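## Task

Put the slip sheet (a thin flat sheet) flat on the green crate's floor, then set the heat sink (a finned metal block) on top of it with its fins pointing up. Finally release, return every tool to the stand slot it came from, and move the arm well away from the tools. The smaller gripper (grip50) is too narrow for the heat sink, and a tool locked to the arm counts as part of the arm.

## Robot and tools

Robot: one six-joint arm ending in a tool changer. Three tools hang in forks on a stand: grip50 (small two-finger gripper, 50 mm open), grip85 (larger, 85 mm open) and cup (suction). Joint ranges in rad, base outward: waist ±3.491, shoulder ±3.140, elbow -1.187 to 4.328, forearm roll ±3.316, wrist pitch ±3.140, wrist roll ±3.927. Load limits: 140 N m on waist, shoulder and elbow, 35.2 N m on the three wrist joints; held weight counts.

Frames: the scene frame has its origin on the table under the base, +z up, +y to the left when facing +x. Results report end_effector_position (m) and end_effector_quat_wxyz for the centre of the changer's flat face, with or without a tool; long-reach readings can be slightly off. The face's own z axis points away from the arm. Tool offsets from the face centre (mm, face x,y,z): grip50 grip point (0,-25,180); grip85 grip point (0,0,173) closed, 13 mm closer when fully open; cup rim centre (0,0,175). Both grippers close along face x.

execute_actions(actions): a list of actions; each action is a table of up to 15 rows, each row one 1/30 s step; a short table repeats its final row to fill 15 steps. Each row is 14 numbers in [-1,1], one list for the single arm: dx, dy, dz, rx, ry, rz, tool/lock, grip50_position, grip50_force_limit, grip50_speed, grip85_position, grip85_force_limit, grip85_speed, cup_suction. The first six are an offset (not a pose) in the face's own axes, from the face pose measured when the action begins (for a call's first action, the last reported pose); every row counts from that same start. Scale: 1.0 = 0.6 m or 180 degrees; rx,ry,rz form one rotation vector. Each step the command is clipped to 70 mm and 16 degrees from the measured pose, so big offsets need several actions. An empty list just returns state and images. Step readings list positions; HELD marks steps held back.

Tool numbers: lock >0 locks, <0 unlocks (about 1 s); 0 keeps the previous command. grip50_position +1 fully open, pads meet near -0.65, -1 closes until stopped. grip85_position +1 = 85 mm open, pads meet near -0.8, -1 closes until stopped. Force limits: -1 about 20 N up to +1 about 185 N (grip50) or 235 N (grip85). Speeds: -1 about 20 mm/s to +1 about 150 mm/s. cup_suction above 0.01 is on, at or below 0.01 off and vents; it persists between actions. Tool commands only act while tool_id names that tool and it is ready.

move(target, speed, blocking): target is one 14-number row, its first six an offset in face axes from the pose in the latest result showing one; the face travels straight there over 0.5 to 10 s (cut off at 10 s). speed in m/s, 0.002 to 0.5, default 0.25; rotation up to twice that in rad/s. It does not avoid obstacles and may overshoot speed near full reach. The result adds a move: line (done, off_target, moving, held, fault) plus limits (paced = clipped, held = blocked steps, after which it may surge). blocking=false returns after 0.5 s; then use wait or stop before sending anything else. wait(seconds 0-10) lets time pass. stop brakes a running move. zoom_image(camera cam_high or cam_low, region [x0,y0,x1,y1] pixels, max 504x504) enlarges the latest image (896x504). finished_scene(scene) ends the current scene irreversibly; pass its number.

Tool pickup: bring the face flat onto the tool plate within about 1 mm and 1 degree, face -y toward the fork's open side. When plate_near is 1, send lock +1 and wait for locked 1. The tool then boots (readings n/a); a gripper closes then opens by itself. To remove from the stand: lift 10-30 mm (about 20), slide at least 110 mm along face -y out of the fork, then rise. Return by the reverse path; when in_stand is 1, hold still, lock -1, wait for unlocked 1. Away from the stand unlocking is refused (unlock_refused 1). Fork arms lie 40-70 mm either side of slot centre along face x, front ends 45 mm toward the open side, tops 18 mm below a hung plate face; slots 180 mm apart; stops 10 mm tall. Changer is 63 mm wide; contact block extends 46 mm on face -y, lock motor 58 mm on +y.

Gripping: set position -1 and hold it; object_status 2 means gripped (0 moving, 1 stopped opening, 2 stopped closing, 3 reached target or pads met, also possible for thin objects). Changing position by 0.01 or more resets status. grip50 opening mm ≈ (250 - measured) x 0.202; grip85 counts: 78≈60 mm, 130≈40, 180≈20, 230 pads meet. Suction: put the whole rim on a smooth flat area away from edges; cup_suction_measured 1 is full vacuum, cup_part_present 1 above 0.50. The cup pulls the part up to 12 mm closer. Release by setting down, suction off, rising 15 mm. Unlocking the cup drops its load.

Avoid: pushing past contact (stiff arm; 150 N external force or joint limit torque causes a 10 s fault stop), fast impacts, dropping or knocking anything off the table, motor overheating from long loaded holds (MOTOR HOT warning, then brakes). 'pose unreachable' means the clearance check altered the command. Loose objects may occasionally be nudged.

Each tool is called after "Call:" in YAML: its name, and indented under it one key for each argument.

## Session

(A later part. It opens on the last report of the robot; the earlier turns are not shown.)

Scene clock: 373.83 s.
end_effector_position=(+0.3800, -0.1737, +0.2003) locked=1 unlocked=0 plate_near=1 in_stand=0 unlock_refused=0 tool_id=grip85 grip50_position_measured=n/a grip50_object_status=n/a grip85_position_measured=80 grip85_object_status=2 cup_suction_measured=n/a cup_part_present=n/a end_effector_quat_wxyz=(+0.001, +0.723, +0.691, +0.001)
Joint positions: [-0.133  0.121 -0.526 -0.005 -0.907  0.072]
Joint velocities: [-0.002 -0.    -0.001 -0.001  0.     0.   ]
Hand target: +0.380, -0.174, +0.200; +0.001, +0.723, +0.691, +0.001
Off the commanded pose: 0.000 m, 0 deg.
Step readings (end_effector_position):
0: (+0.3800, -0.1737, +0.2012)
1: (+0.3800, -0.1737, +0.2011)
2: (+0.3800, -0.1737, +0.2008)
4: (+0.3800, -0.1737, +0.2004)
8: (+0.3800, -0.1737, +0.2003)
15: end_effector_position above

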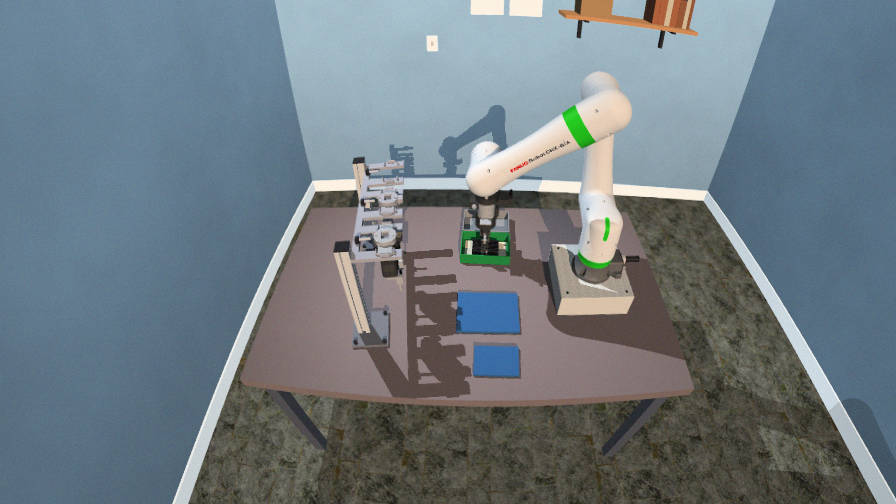

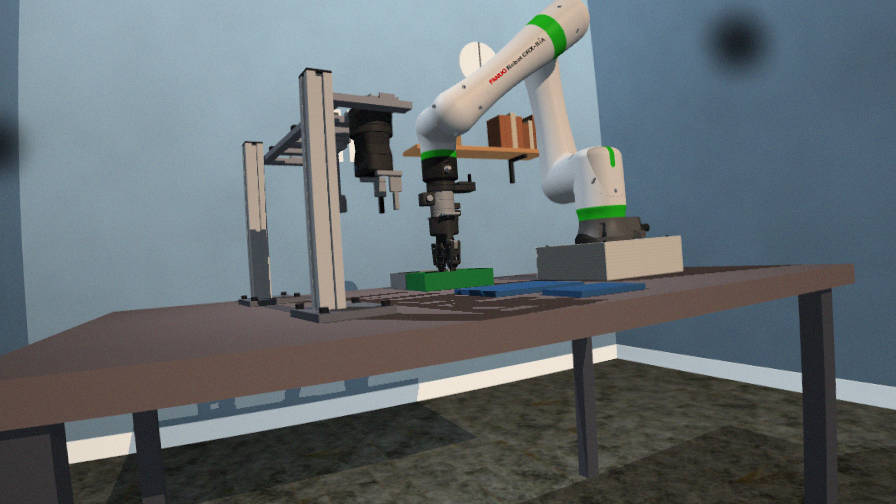

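Call:
execute_actions:
  actions:
    - [[0,0,0,0,0,0,0,1,0,0,0.75,-0.4,-0.3,0]]

Scene clock: 375.67 s.
end_effector_position=(+0.3799, -0.1737, +0.2001) locked=1 unlocked=0 plate_near=1 in_stand=0 unlock_refused=0 tool_id=grip85 grip50_position_measured=n/a grip50_object_status=n/a grip85_position_measured=35 grip85_object_status=0 cup_suction_measured=n/a cup_part_present=n/a end_effector_quat_wxyz=(+0.001, +0.723, +0.691, +0.001)
Joint positions: [-0.133  0.121 -0.526 -0.005 -0.907  0.072]
Joint velocities: [-0.001 -0.001  0.001  0.001 -0.002  0.   ]
Hand target: +0.380, -0.174, +0.200; +0.001, +0.723, +0.691, +0.001
Off the commanded pose: 0.000 m, 0 deg.
Step readings (end_effector_position):
0: (+0.3800, -0.1737, +0.2002)
1: (+0.3800, -0.1736, +0.2002)
2: (+0.3799, -0.1736, +0.2000)
4: (+0.3798, -0.1736, +0.1999)
8: (+0.3798, -0.1736, +0.2000)
15: end_effector_position above

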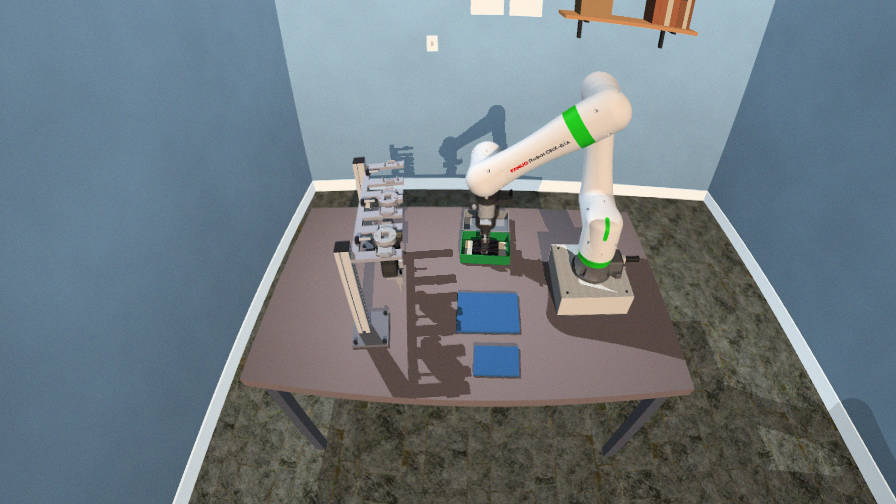

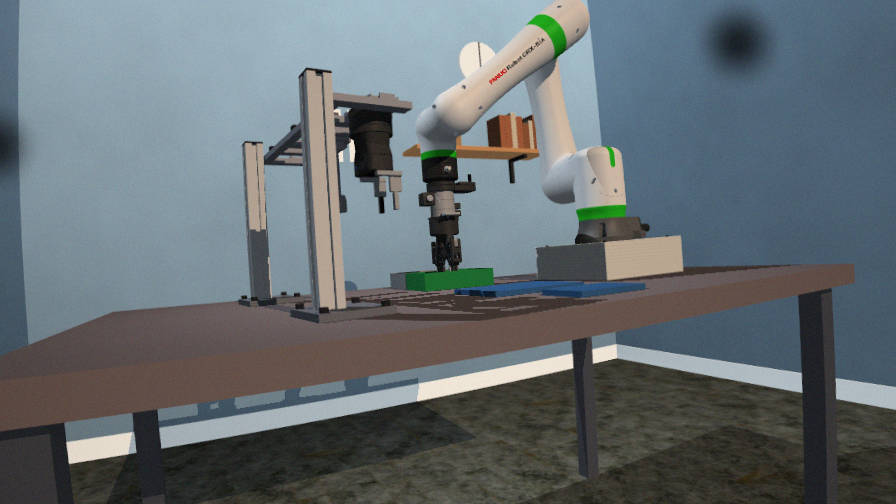

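Call:
move:
  target: [0,0,-0.075,0,0,0,0,1,0,0,0.75,-0.4,-0.3,0]
  speed: 0.12

Scene clock: 378.63 s.
end_effector_position=(+0.3799, -0.1737, +0.2451) locked=1 unlocked=0 plate_near=1 in_stand=0 unlock_refused=0 tool_id=grip85 grip50_position_measured=n/a grip50_object_status=n/a grip85_position_measured=35 grip85_object_status=3 cup_suction_measured=n/a cup_part_present=n/a end_effector_quat_wxyz=(+0.001, +0.723, +0.691, +0.000)
Joint positions: [-0.134  0.05  -0.479 -0.004 -1.026  0.072]
Joint velocities: [-0.    -0.001  0.001 -0.002 -0.     0.   ]
Hand target: +0.380, -0.174, +0.245; +0.001, +0.723, +0.691, +0.001
Off the commanded pose: 0.000 m, 0 deg.
move: done

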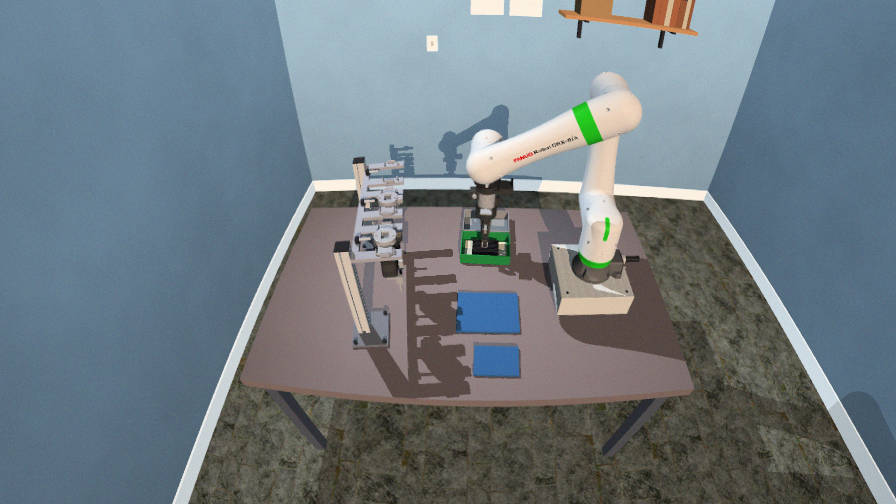

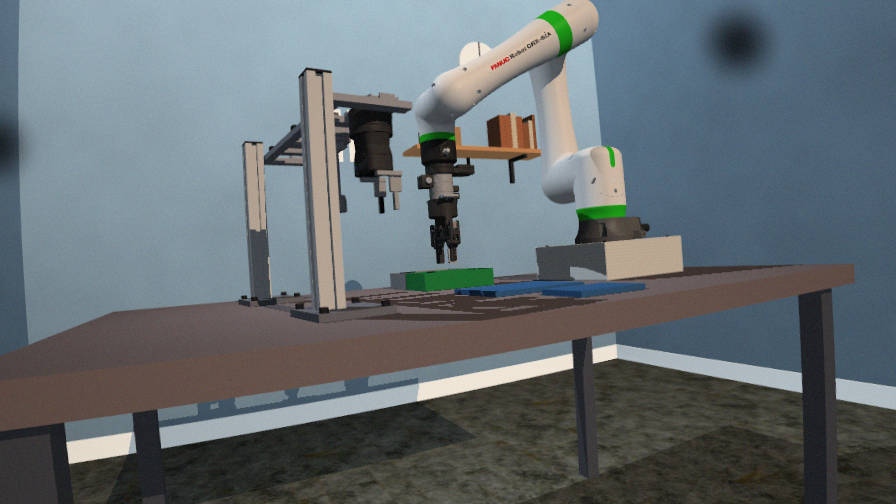

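Call:
move:
  target: [-0.05488,0.35725,-0.22833,0,0,-0.0524,0,1,0,0,1,-0.4,0,0]
  speed: 0.25

Call:
zoom_image:
  camera: "cam_high"
  region: [452, 205, 522, 272]

Scene clock: 381.87 s.
end_effector_position=(+0.5925, -0.2171, +0.3819) locked=1 unlocked=0 plate_near=1 in_stand=0 unlock_refused=0 tool_id=grip85 grip50_position_measured=n/a grip50_object_status=n/a grip85_position_measured=3 grip85_object_status=3 cup_suction_measured=n/a cup_part_present=n/a end_effector_quat_wxyz=(+0.001, +0.664, +0.748, +0.000)
Joint positions: [-0.165  0.458  0.377 -0.004 -1.473  0.266]
Joint velocities: [-0.002  0.002  0.003 -0.    -0.002  0.   ]
Hand target: +0.593, -0.217, +0.382; +0.001, +0.664, +0.748, +0.000
Off the commanded pose: 0.001 m, 0 deg.
move: done

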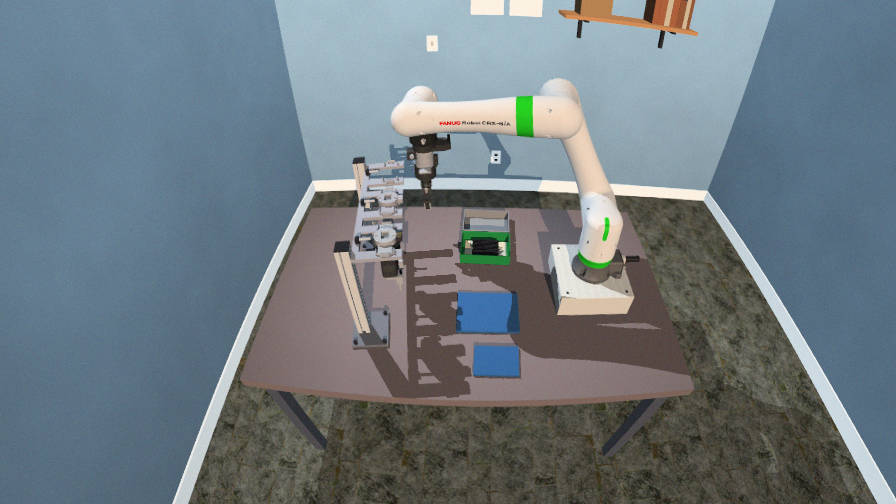

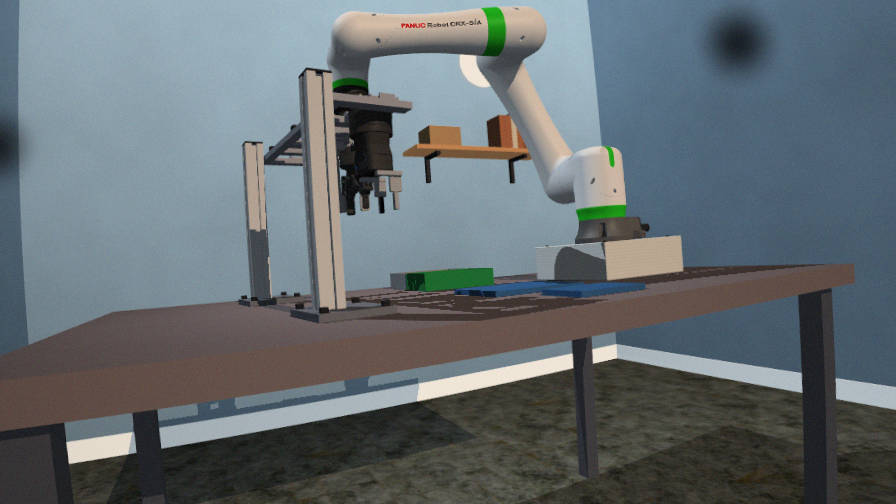

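Region (452, 205, 522, 272) of cam_high's 896x504 image, scaled by 7.200, with more detail than that image has; it fills the top 482 rows of this view, and the rest is white.

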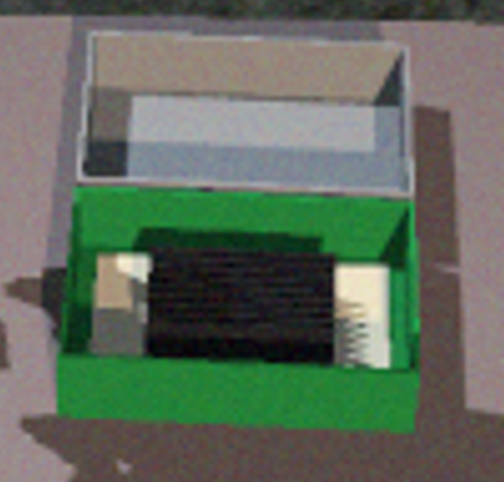

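Call:
move:
  target: [0.0018,0.2001,-0.0002,0,0,0,0,1,0,0,1,-0.4,0,0]
  speed: 0.1

Scene clock: 386.10 s.
end_effector_position=(+0.7116, -0.2020, +0.3820) locked=1 unlocked=0 plate_near=1 in_stand=0 unlock_refused=0 tool_id=grip85 grip50_position_measured=n/a grip50_object_status=n/a grip85_position_measured=3 grip85_object_status=3 cup_suction_measured=n/a cup_part_present=n/a end_effector_quat_wxyz=(+0.001, +0.664, +0.748, +0.000)
Joint positions: [-0.12   0.796  0.907 -0.004 -1.665  0.22 ]
Joint velocities: [ 0.001  0.003  0.004  0.001 -0.003 -0.   ]
Hand target: +0.712, -0.202, +0.382; +0.001, +0.664, +0.748, +0.000
Off the commanded pose: 0.000 m, 0 deg.
move: done

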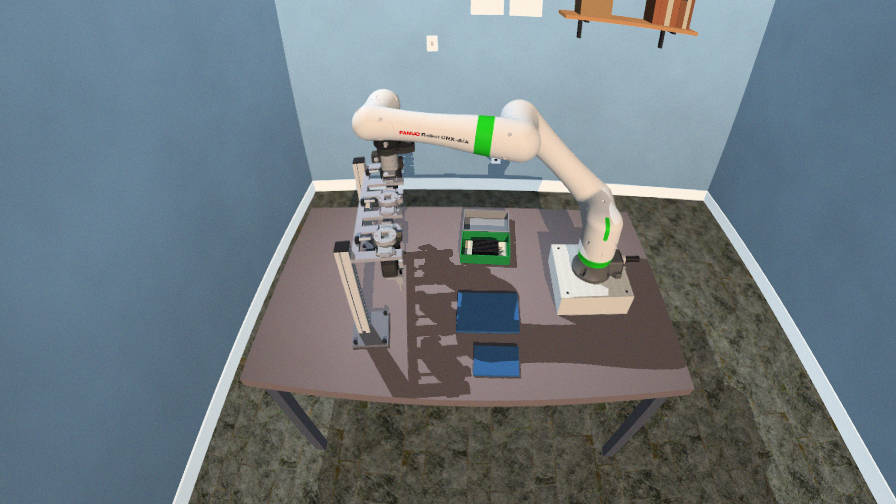

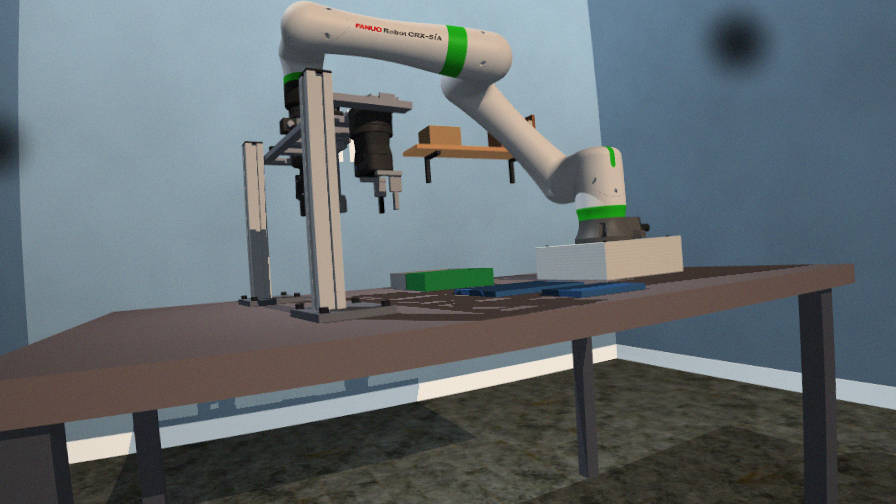

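Call:
execute_actions:
  actions:
    - [[0,0,0.003,0,0,0,0,1,0,0,1,-0.4,0,0],[0,0,0.007,0,0,0,0,1,0,0,1,-0.4,0,0],[0,0,0.011,0,0,0,0,1,0,0,1,-0.4,0,0],[0,0,0.014,0,0,0,0,1,0,0,1,-0.4,0,0],[0,0,0.016,0,0,0,0,1,0,0,1,-0.4,0,0],[0,0,0.0175,0,0,0,0,1,0,0,1,-0.4,0,0],[0,0,0.019,0,0,0,0,1,0,0,1,-0.4,0,0],[0,0,0.02,0,0,0,0,1,0,0,1,-0.4,0,0]]

Scene clock: 387.93 s.
end_effector_position=(+0.7116, -0.2021, +0.3700) locked=1 unlocked=0 plate_near=1 in_stand=0 unlock_refused=0 tool_id=grip85 grip50_position_measured=n/a grip50_object_status=n/a grip85_position_measured=3 grip85_object_status=3 cup_suction_measured=n/a cup_part_present=n/a end_effector_quat_wxyz=(+0.001, +0.664, +0.748, +0.000)
Joint positions: [-0.12   0.792  0.873 -0.004 -1.635  0.22 ]
Joint velocities: [ 0.    -0.    -0.002  0.001  0.002 -0.   ]
Hand target: +0.712, -0.202, +0.370; +0.001, +0.664, +0.748, +0.000
Off the commanded pose: 0.000 m, 0 deg.
Step readings (end_effector_position):
0: (+0.7116, -0.2021, +0.3819)
1: (+0.7116, -0.2021, +0.3819)
2: (+0.7115, -0.2021, +0.3815)
4: (+0.7115, -0.2021, +0.3784)
8: (+0.7115, -0.2021, +0.3720)
15: end_effector_position above

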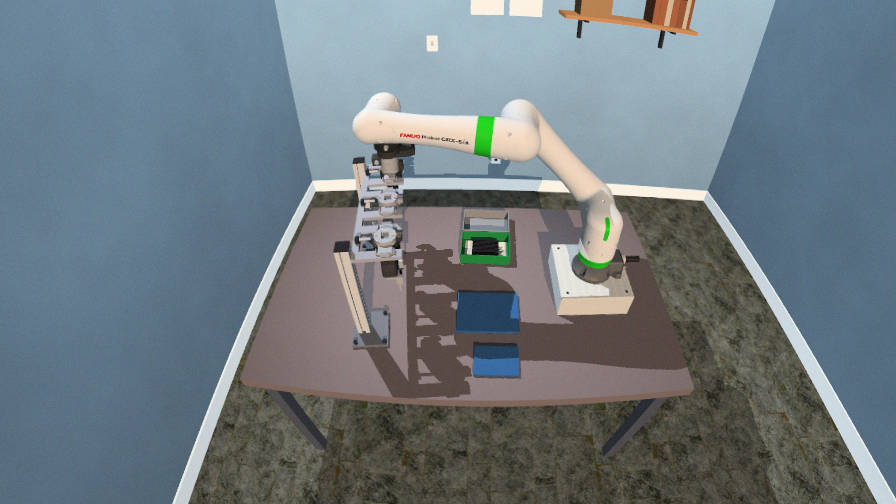

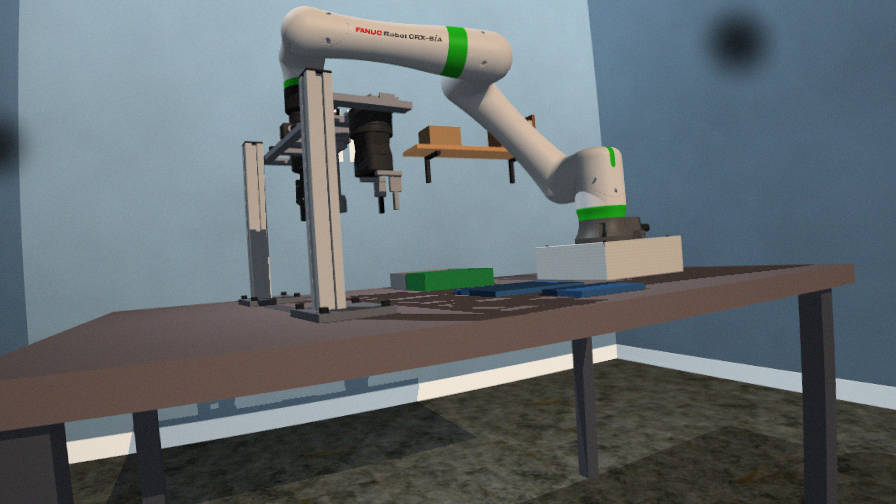

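Free. Down to 0.3622.

Call:
execute_actions:
  actions:
    - [[0.0002,0,0.002,0,0,0,0,1,0,0,1,-0.4,0,0],[0.0002,0,0.0045,0,0,0,0,1,0,0,1,-0.4,0,0],[0.0002,0,0.007,0,0,0,0,1,0,0,1,-0.4,0,0],[0.0002,0,0.009,0,0,0,0,1,0,0,1,-0.4,0,0],[0.0002,0,0.0105,0,0,0,0,1,0,0,1,-0.4,0,0],[0.0002,0,0.0118,0,0,0,0,1,0,0,1,-0.4,0,0],[0.0002,0,0.013,0,0,0,0,1,0,0,1,-0.4,0,0]]

Scene clock: 389.43 s.
end_effector_position=(+0.7116, -0.2019, +0.3622) locked=1 unlocked=0 plate_near=1 in_stand=1 unlock_refused=0 tool_id=grip85 grip50_position_measured=n/a grip50_object_status=n/a grip85_position_measured=3 grip85_object_status=3 cup_suction_measured=n/a cup_part_present=n/a end_effector_quat_wxyz=(+0.001, +0.664, +0.748, +0.001)
Joint positions: [-0.12   0.791  0.852 -0.004 -1.615  0.22 ]
Joint velocities: [ 0.001 -0.001 -0.001  0.001  0.001 -0.001]
Hand target: +0.712, -0.202, +0.362; +0.001, +0.664, +0.748, +0.000
Off the commanded pose: 0.000 m, 0 deg.
Step readings (end_effector_position):
0: (+0.7116, -0.2020, +0.3700)
1: (+0.7116, -0.2020, +0.3699)
2: (+0.7116, -0.2020, +0.3695)
4: (+0.7115, -0.2020, +0.3675)
8: (+0.7116, -0.2019, +0.3633)
15: end_effector_position above

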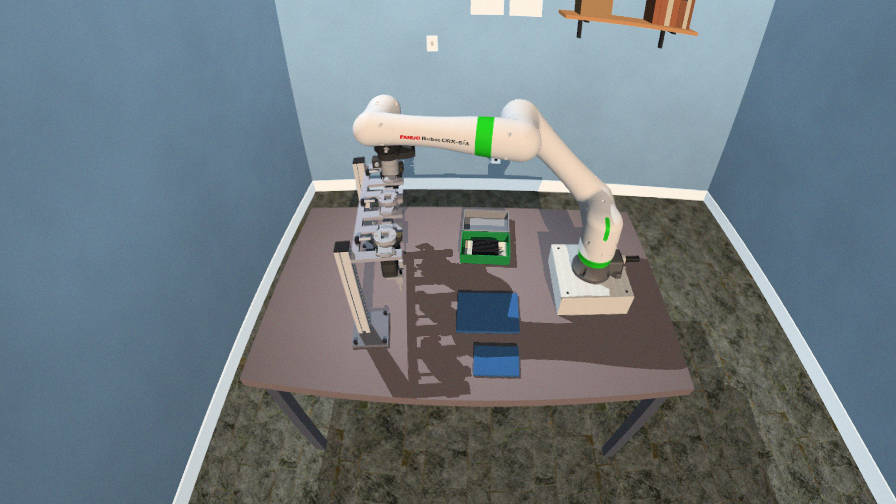

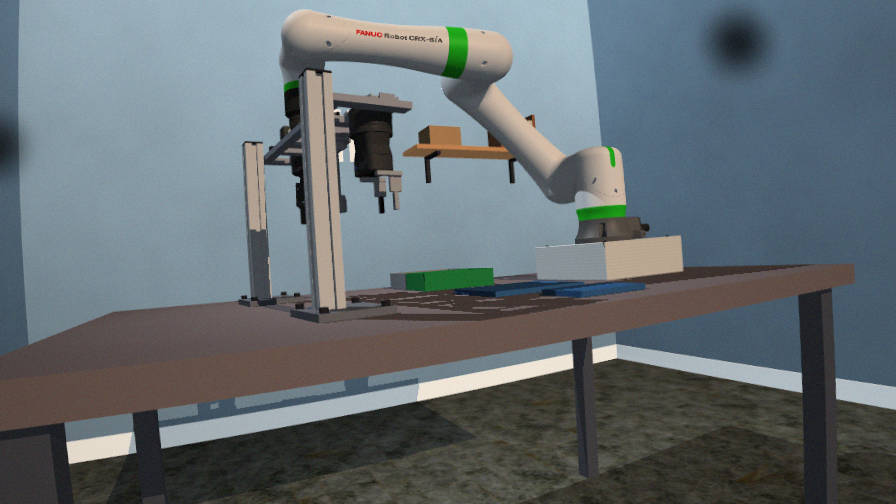

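Call:
execute_actions:
  actions:
    - [[0,0,0,0,0,0,-1,1,0,0,1,-0.4,0,0]]

Scene clock: 390.80 s.
end_effector_position=(+0.7115, -0.2019, +0.3622) locked=0 unlocked=0 plate_near=1 in_stand=1 unlock_refused=0 tool_id=none grip50_position_measured=n/a grip50_object_status=n/a grip85_position_measured=n/a grip85_object_status=n/a cup_suction_measured=n/a cup_part_present=n/a end_effector_quat_wxyz=(+0.001, +0.664, +0.748, +0.000)
Joint positions: [-0.12   0.791  0.852 -0.004 -1.615  0.22 ]
Joint velocities: [ 0.001 -0.    -0.001  0.     0.001  0.   ]
Hand target: +0.712, -0.202, +0.362; +0.001, +0.664, +0.748, +0.001
Off the commanded pose: 0.000 m, 0 deg.
Step readings (end_effector_position):
0: (+0.7116, -0.2019, +0.3622)
1: (+0.7115, -0.2019, +0.3621)
2: (+0.7115, -0.2019, +0.3621)
4: (+0.7115, -0.2019, +0.3621)
8: (+0.7115, -0.2019, +0.3621)
15: end_effector_position above

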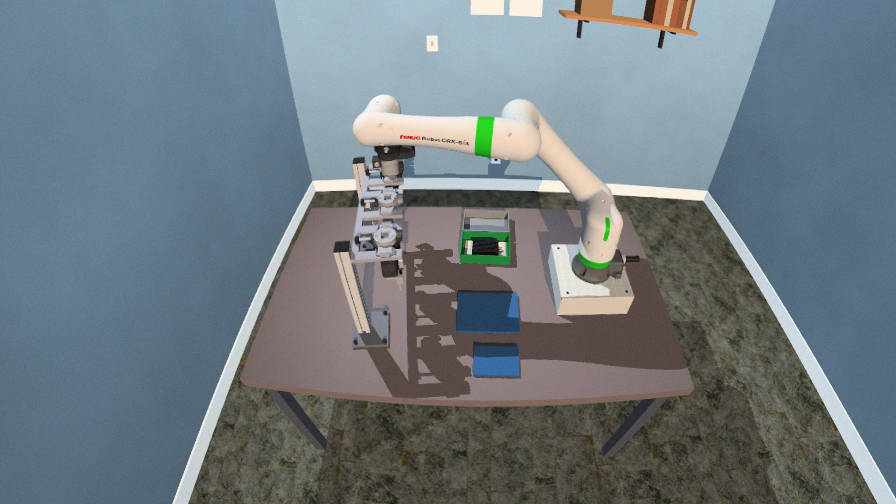

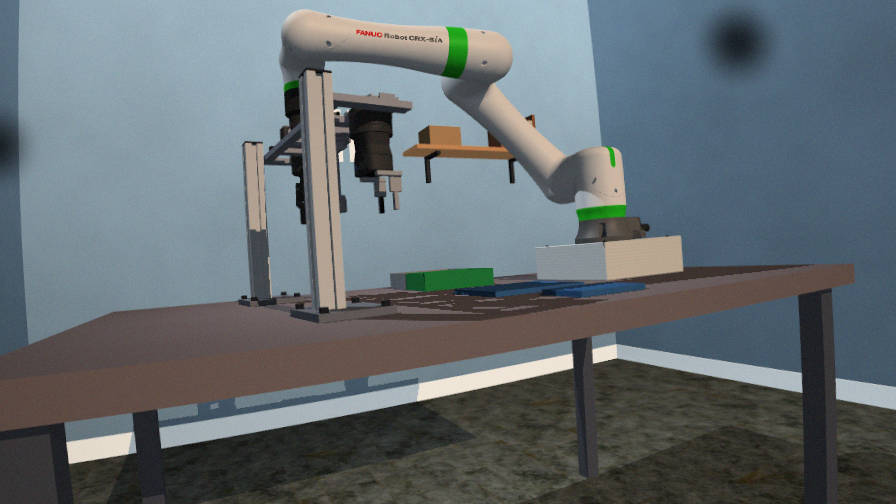

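Call:
execute_actions:
  actions: []

Scene clock: 392.33 s.
end_effector_position=(+0.7116, -0.2019, +0.3622) locked=0 unlocked=1 plate_near=1 in_stand=1 unlock_refused=0 tool_id=none grip50_position_measured=n/a grip50_object_status=n/a grip85_position_measured=n/a grip85_object_status=n/a cup_suction_measured=n/a cup_part_present=n/a end_effector_quat_wxyz=(+0.001, +0.664, +0.748, +0.001)
Joint positions: [-0.12   0.791  0.852 -0.004 -1.615  0.22 ]
Joint velocities: [ 0.002  0.    -0.     0.001  0.001 -0.   ]
Hand target: +0.712, -0.202, +0.362; +0.001, +0.664, +0.748, +0.001
Off the commanded pose: 0.000 m, 0 deg.

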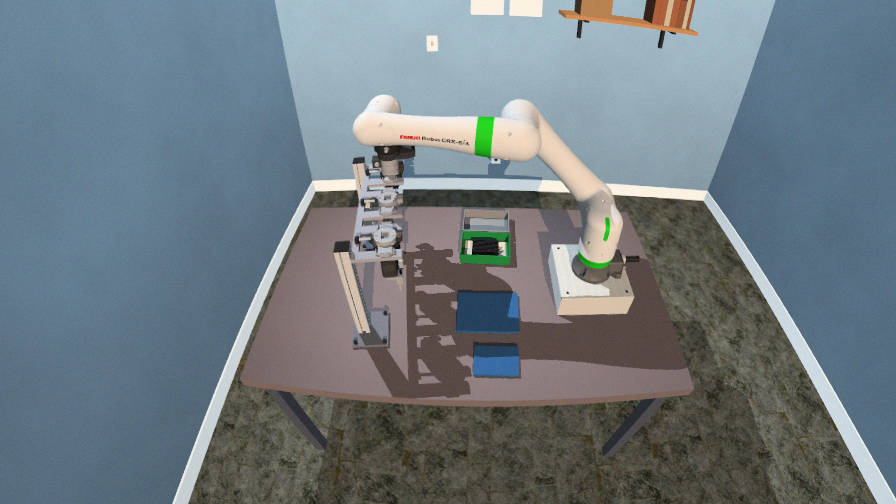

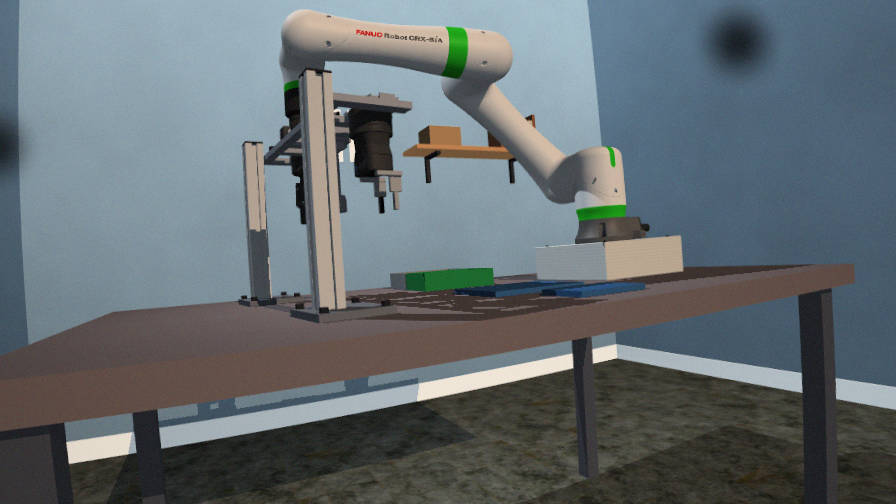

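Unlocked. Rise then retreat.

Call:
move:
  target: [0,0,-0.03,0,0,0,0,1,0,0,1,0,0,0]
  speed: 0.1

Call:
move:
  target: [0.15,-0.5,-0.15,0,0,0,0,1,0,0,1,0,0,0]
  speed: 0.3

Scene clock: 393.97 s.
end_effector_position=(+0.7116, -0.2019, +0.3802) locked=0 unlocked=1 plate_near=0 in_stand=0 unlock_refused=0 tool_id=none grip50_position_measured=n/a grip50_object_status=n/a grip85_position_measured=n/a grip85_object_status=n/a cup_suction_measured=n/a cup_part_present=n/a end_effector_quat_wxyz=(+0.001, +0.664, +0.748, +0.000)
Joint positions: [-0.12   0.795  0.902 -0.004 -1.66   0.22 ]
Joint velocities: [-0.002 -0.     0.001  0.002 -0.002  0.   ]
Hand target: +0.712, -0.202, +0.380; +0.001, +0.664, +0.748, +0.001
Off the commanded pose: 0.000 m, 0 deg.
move: done

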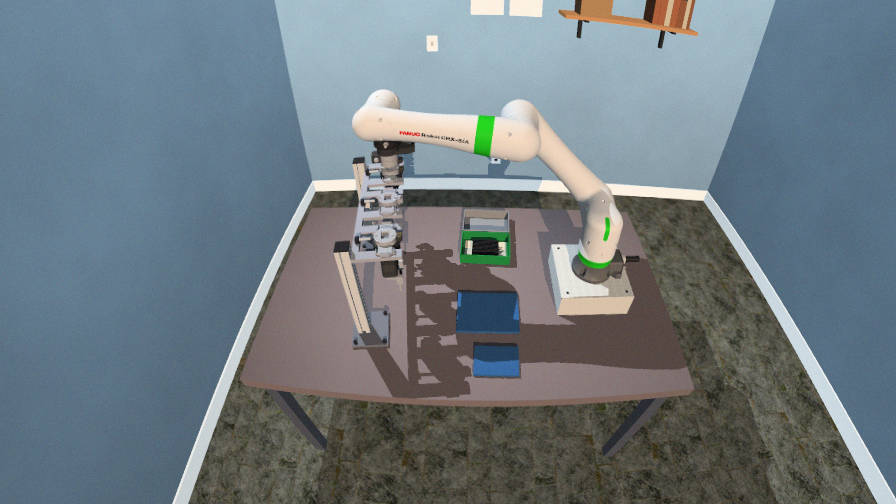

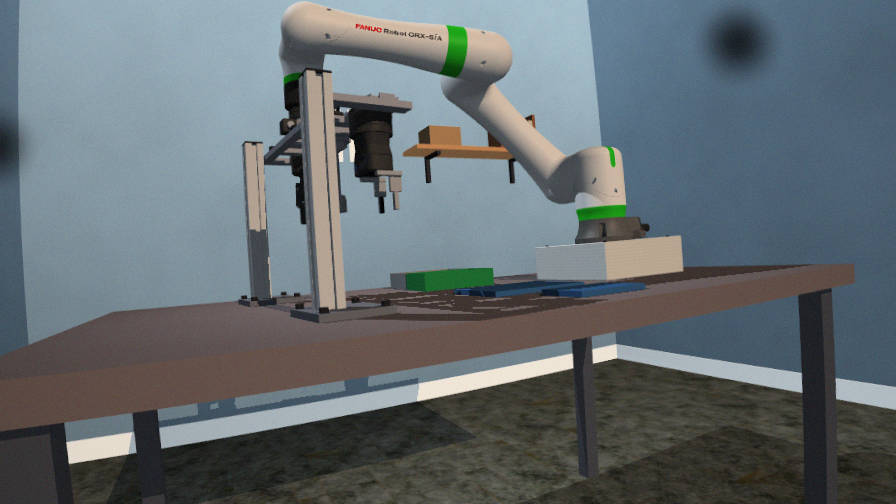

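Scene clock: 395.60 s.
end_effector_position=(+0.4033, -0.1473, +0.4703) locked=0 unlocked=1 plate_near=0 in_stand=0 unlock_refused=0 tool_id=none grip50_position_measured=n/a grip50_object_status=n/a grip85_position_measured=n/a grip85_object_status=n/a cup_suction_measured=n/a cup_part_present=n/a end_effector_quat_wxyz=(+0.001, +0.664, +0.748, +0.001)
Joint positions: [-0.065 -0.073 -0.051 -0.003 -1.575  0.165]
Joint velocities: [ 0.    -0.002 -0.001  0.001  0.    -0.   ]
Hand target: +0.403, -0.147, +0.470; +0.001, +0.664, +0.748, +0.001
Off the commanded pose: 0.001 m, 0 deg.
move: done

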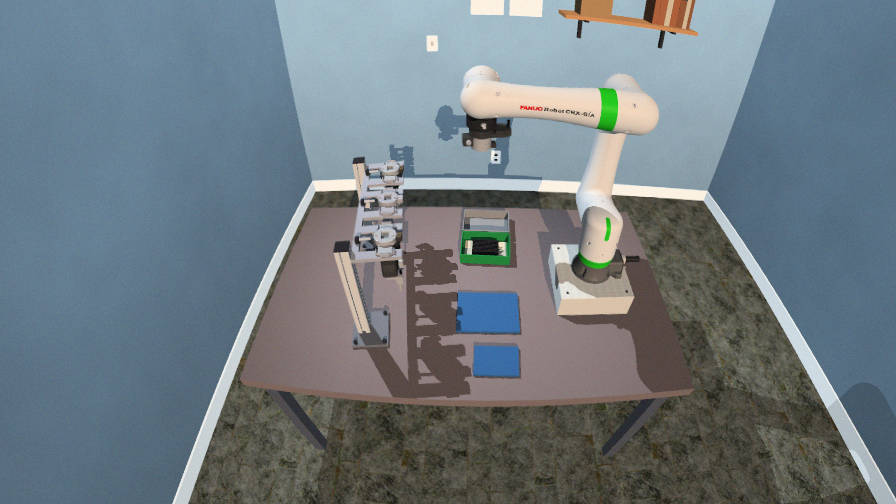

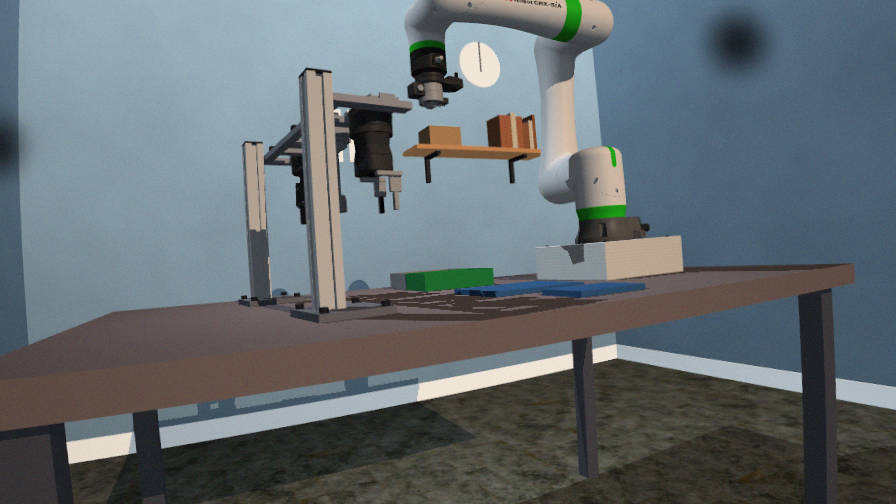

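Call:
execute_actions:
  actions: []

Scene clock: 401.03 s.
end_effector_position=(+0.4032, -0.1473, +0.4704) locked=0 unlocked=1 plate_near=0 in_stand=0 unlock_refused=0 tool_id=none grip50_position_measured=n/a grip50_object_status=n/a grip85_position_measured=n/a grip85_object_status=n/a cup_suction_measured=n/a cup_part_present=n/a end_effector_quat_wxyz=(+0.001, +0.664, +0.748, +0.001)
Joint positions: [-0.065 -0.073 -0.051 -0.003 -1.575  0.165]
Joint velocities: [ 0.     0.    -0.    -0.003 -0.     0.001]
Hand target: +0.403, -0.147, +0.470; +0.001, +0.664, +0.748, +0.001
Off the commanded pose: 0.001 m, 0 deg.

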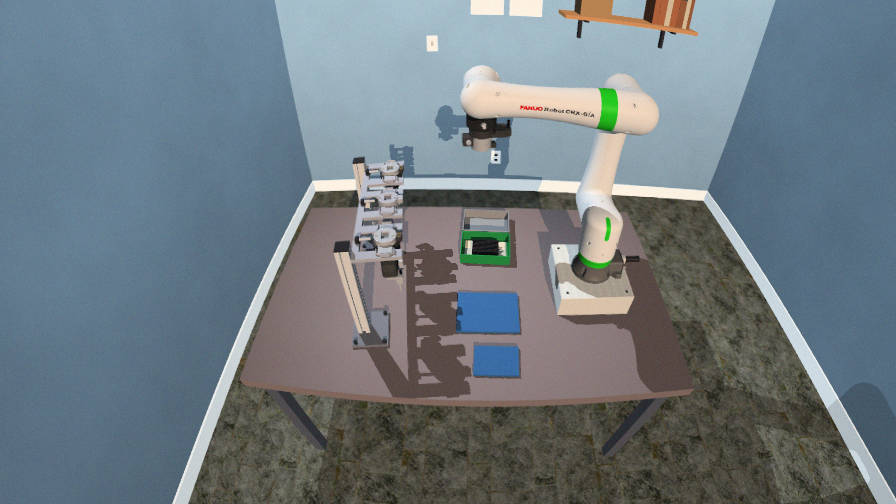

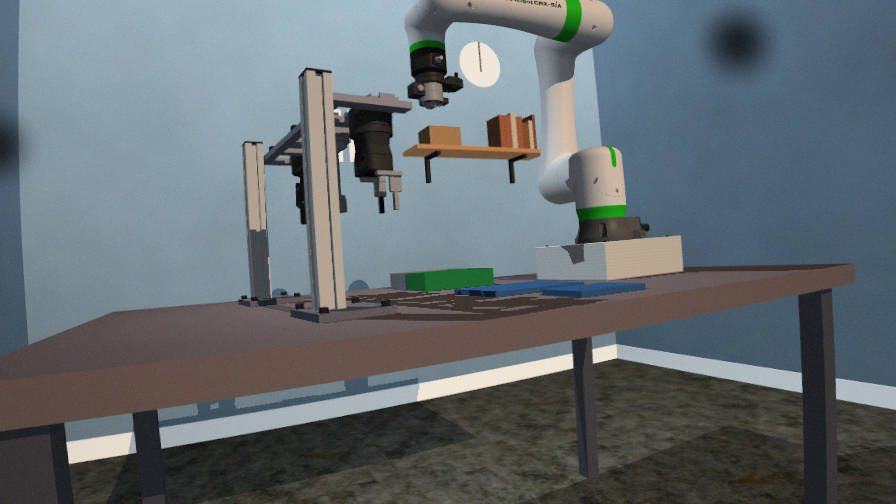

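Call:
zoom_image:
  camera: "cam_high"
  region: [450, 200, 530, 275]

Region (450, 200, 530, 275) of cam_high's 896x504 image, scaled by 6.300, with more detail than that image has; it fills the top 472 rows of this view, and the rest is white.

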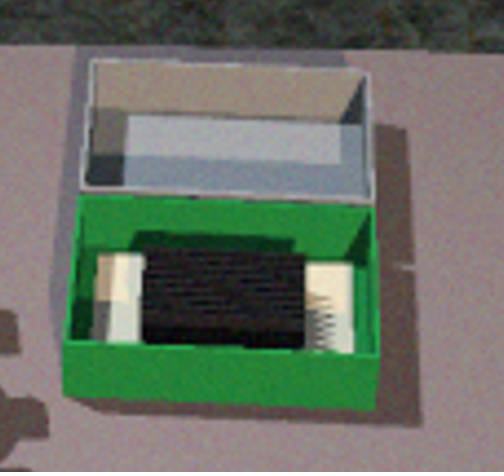

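Call:
finished_scene:
  scene: 1

The scene is finished: the task was done.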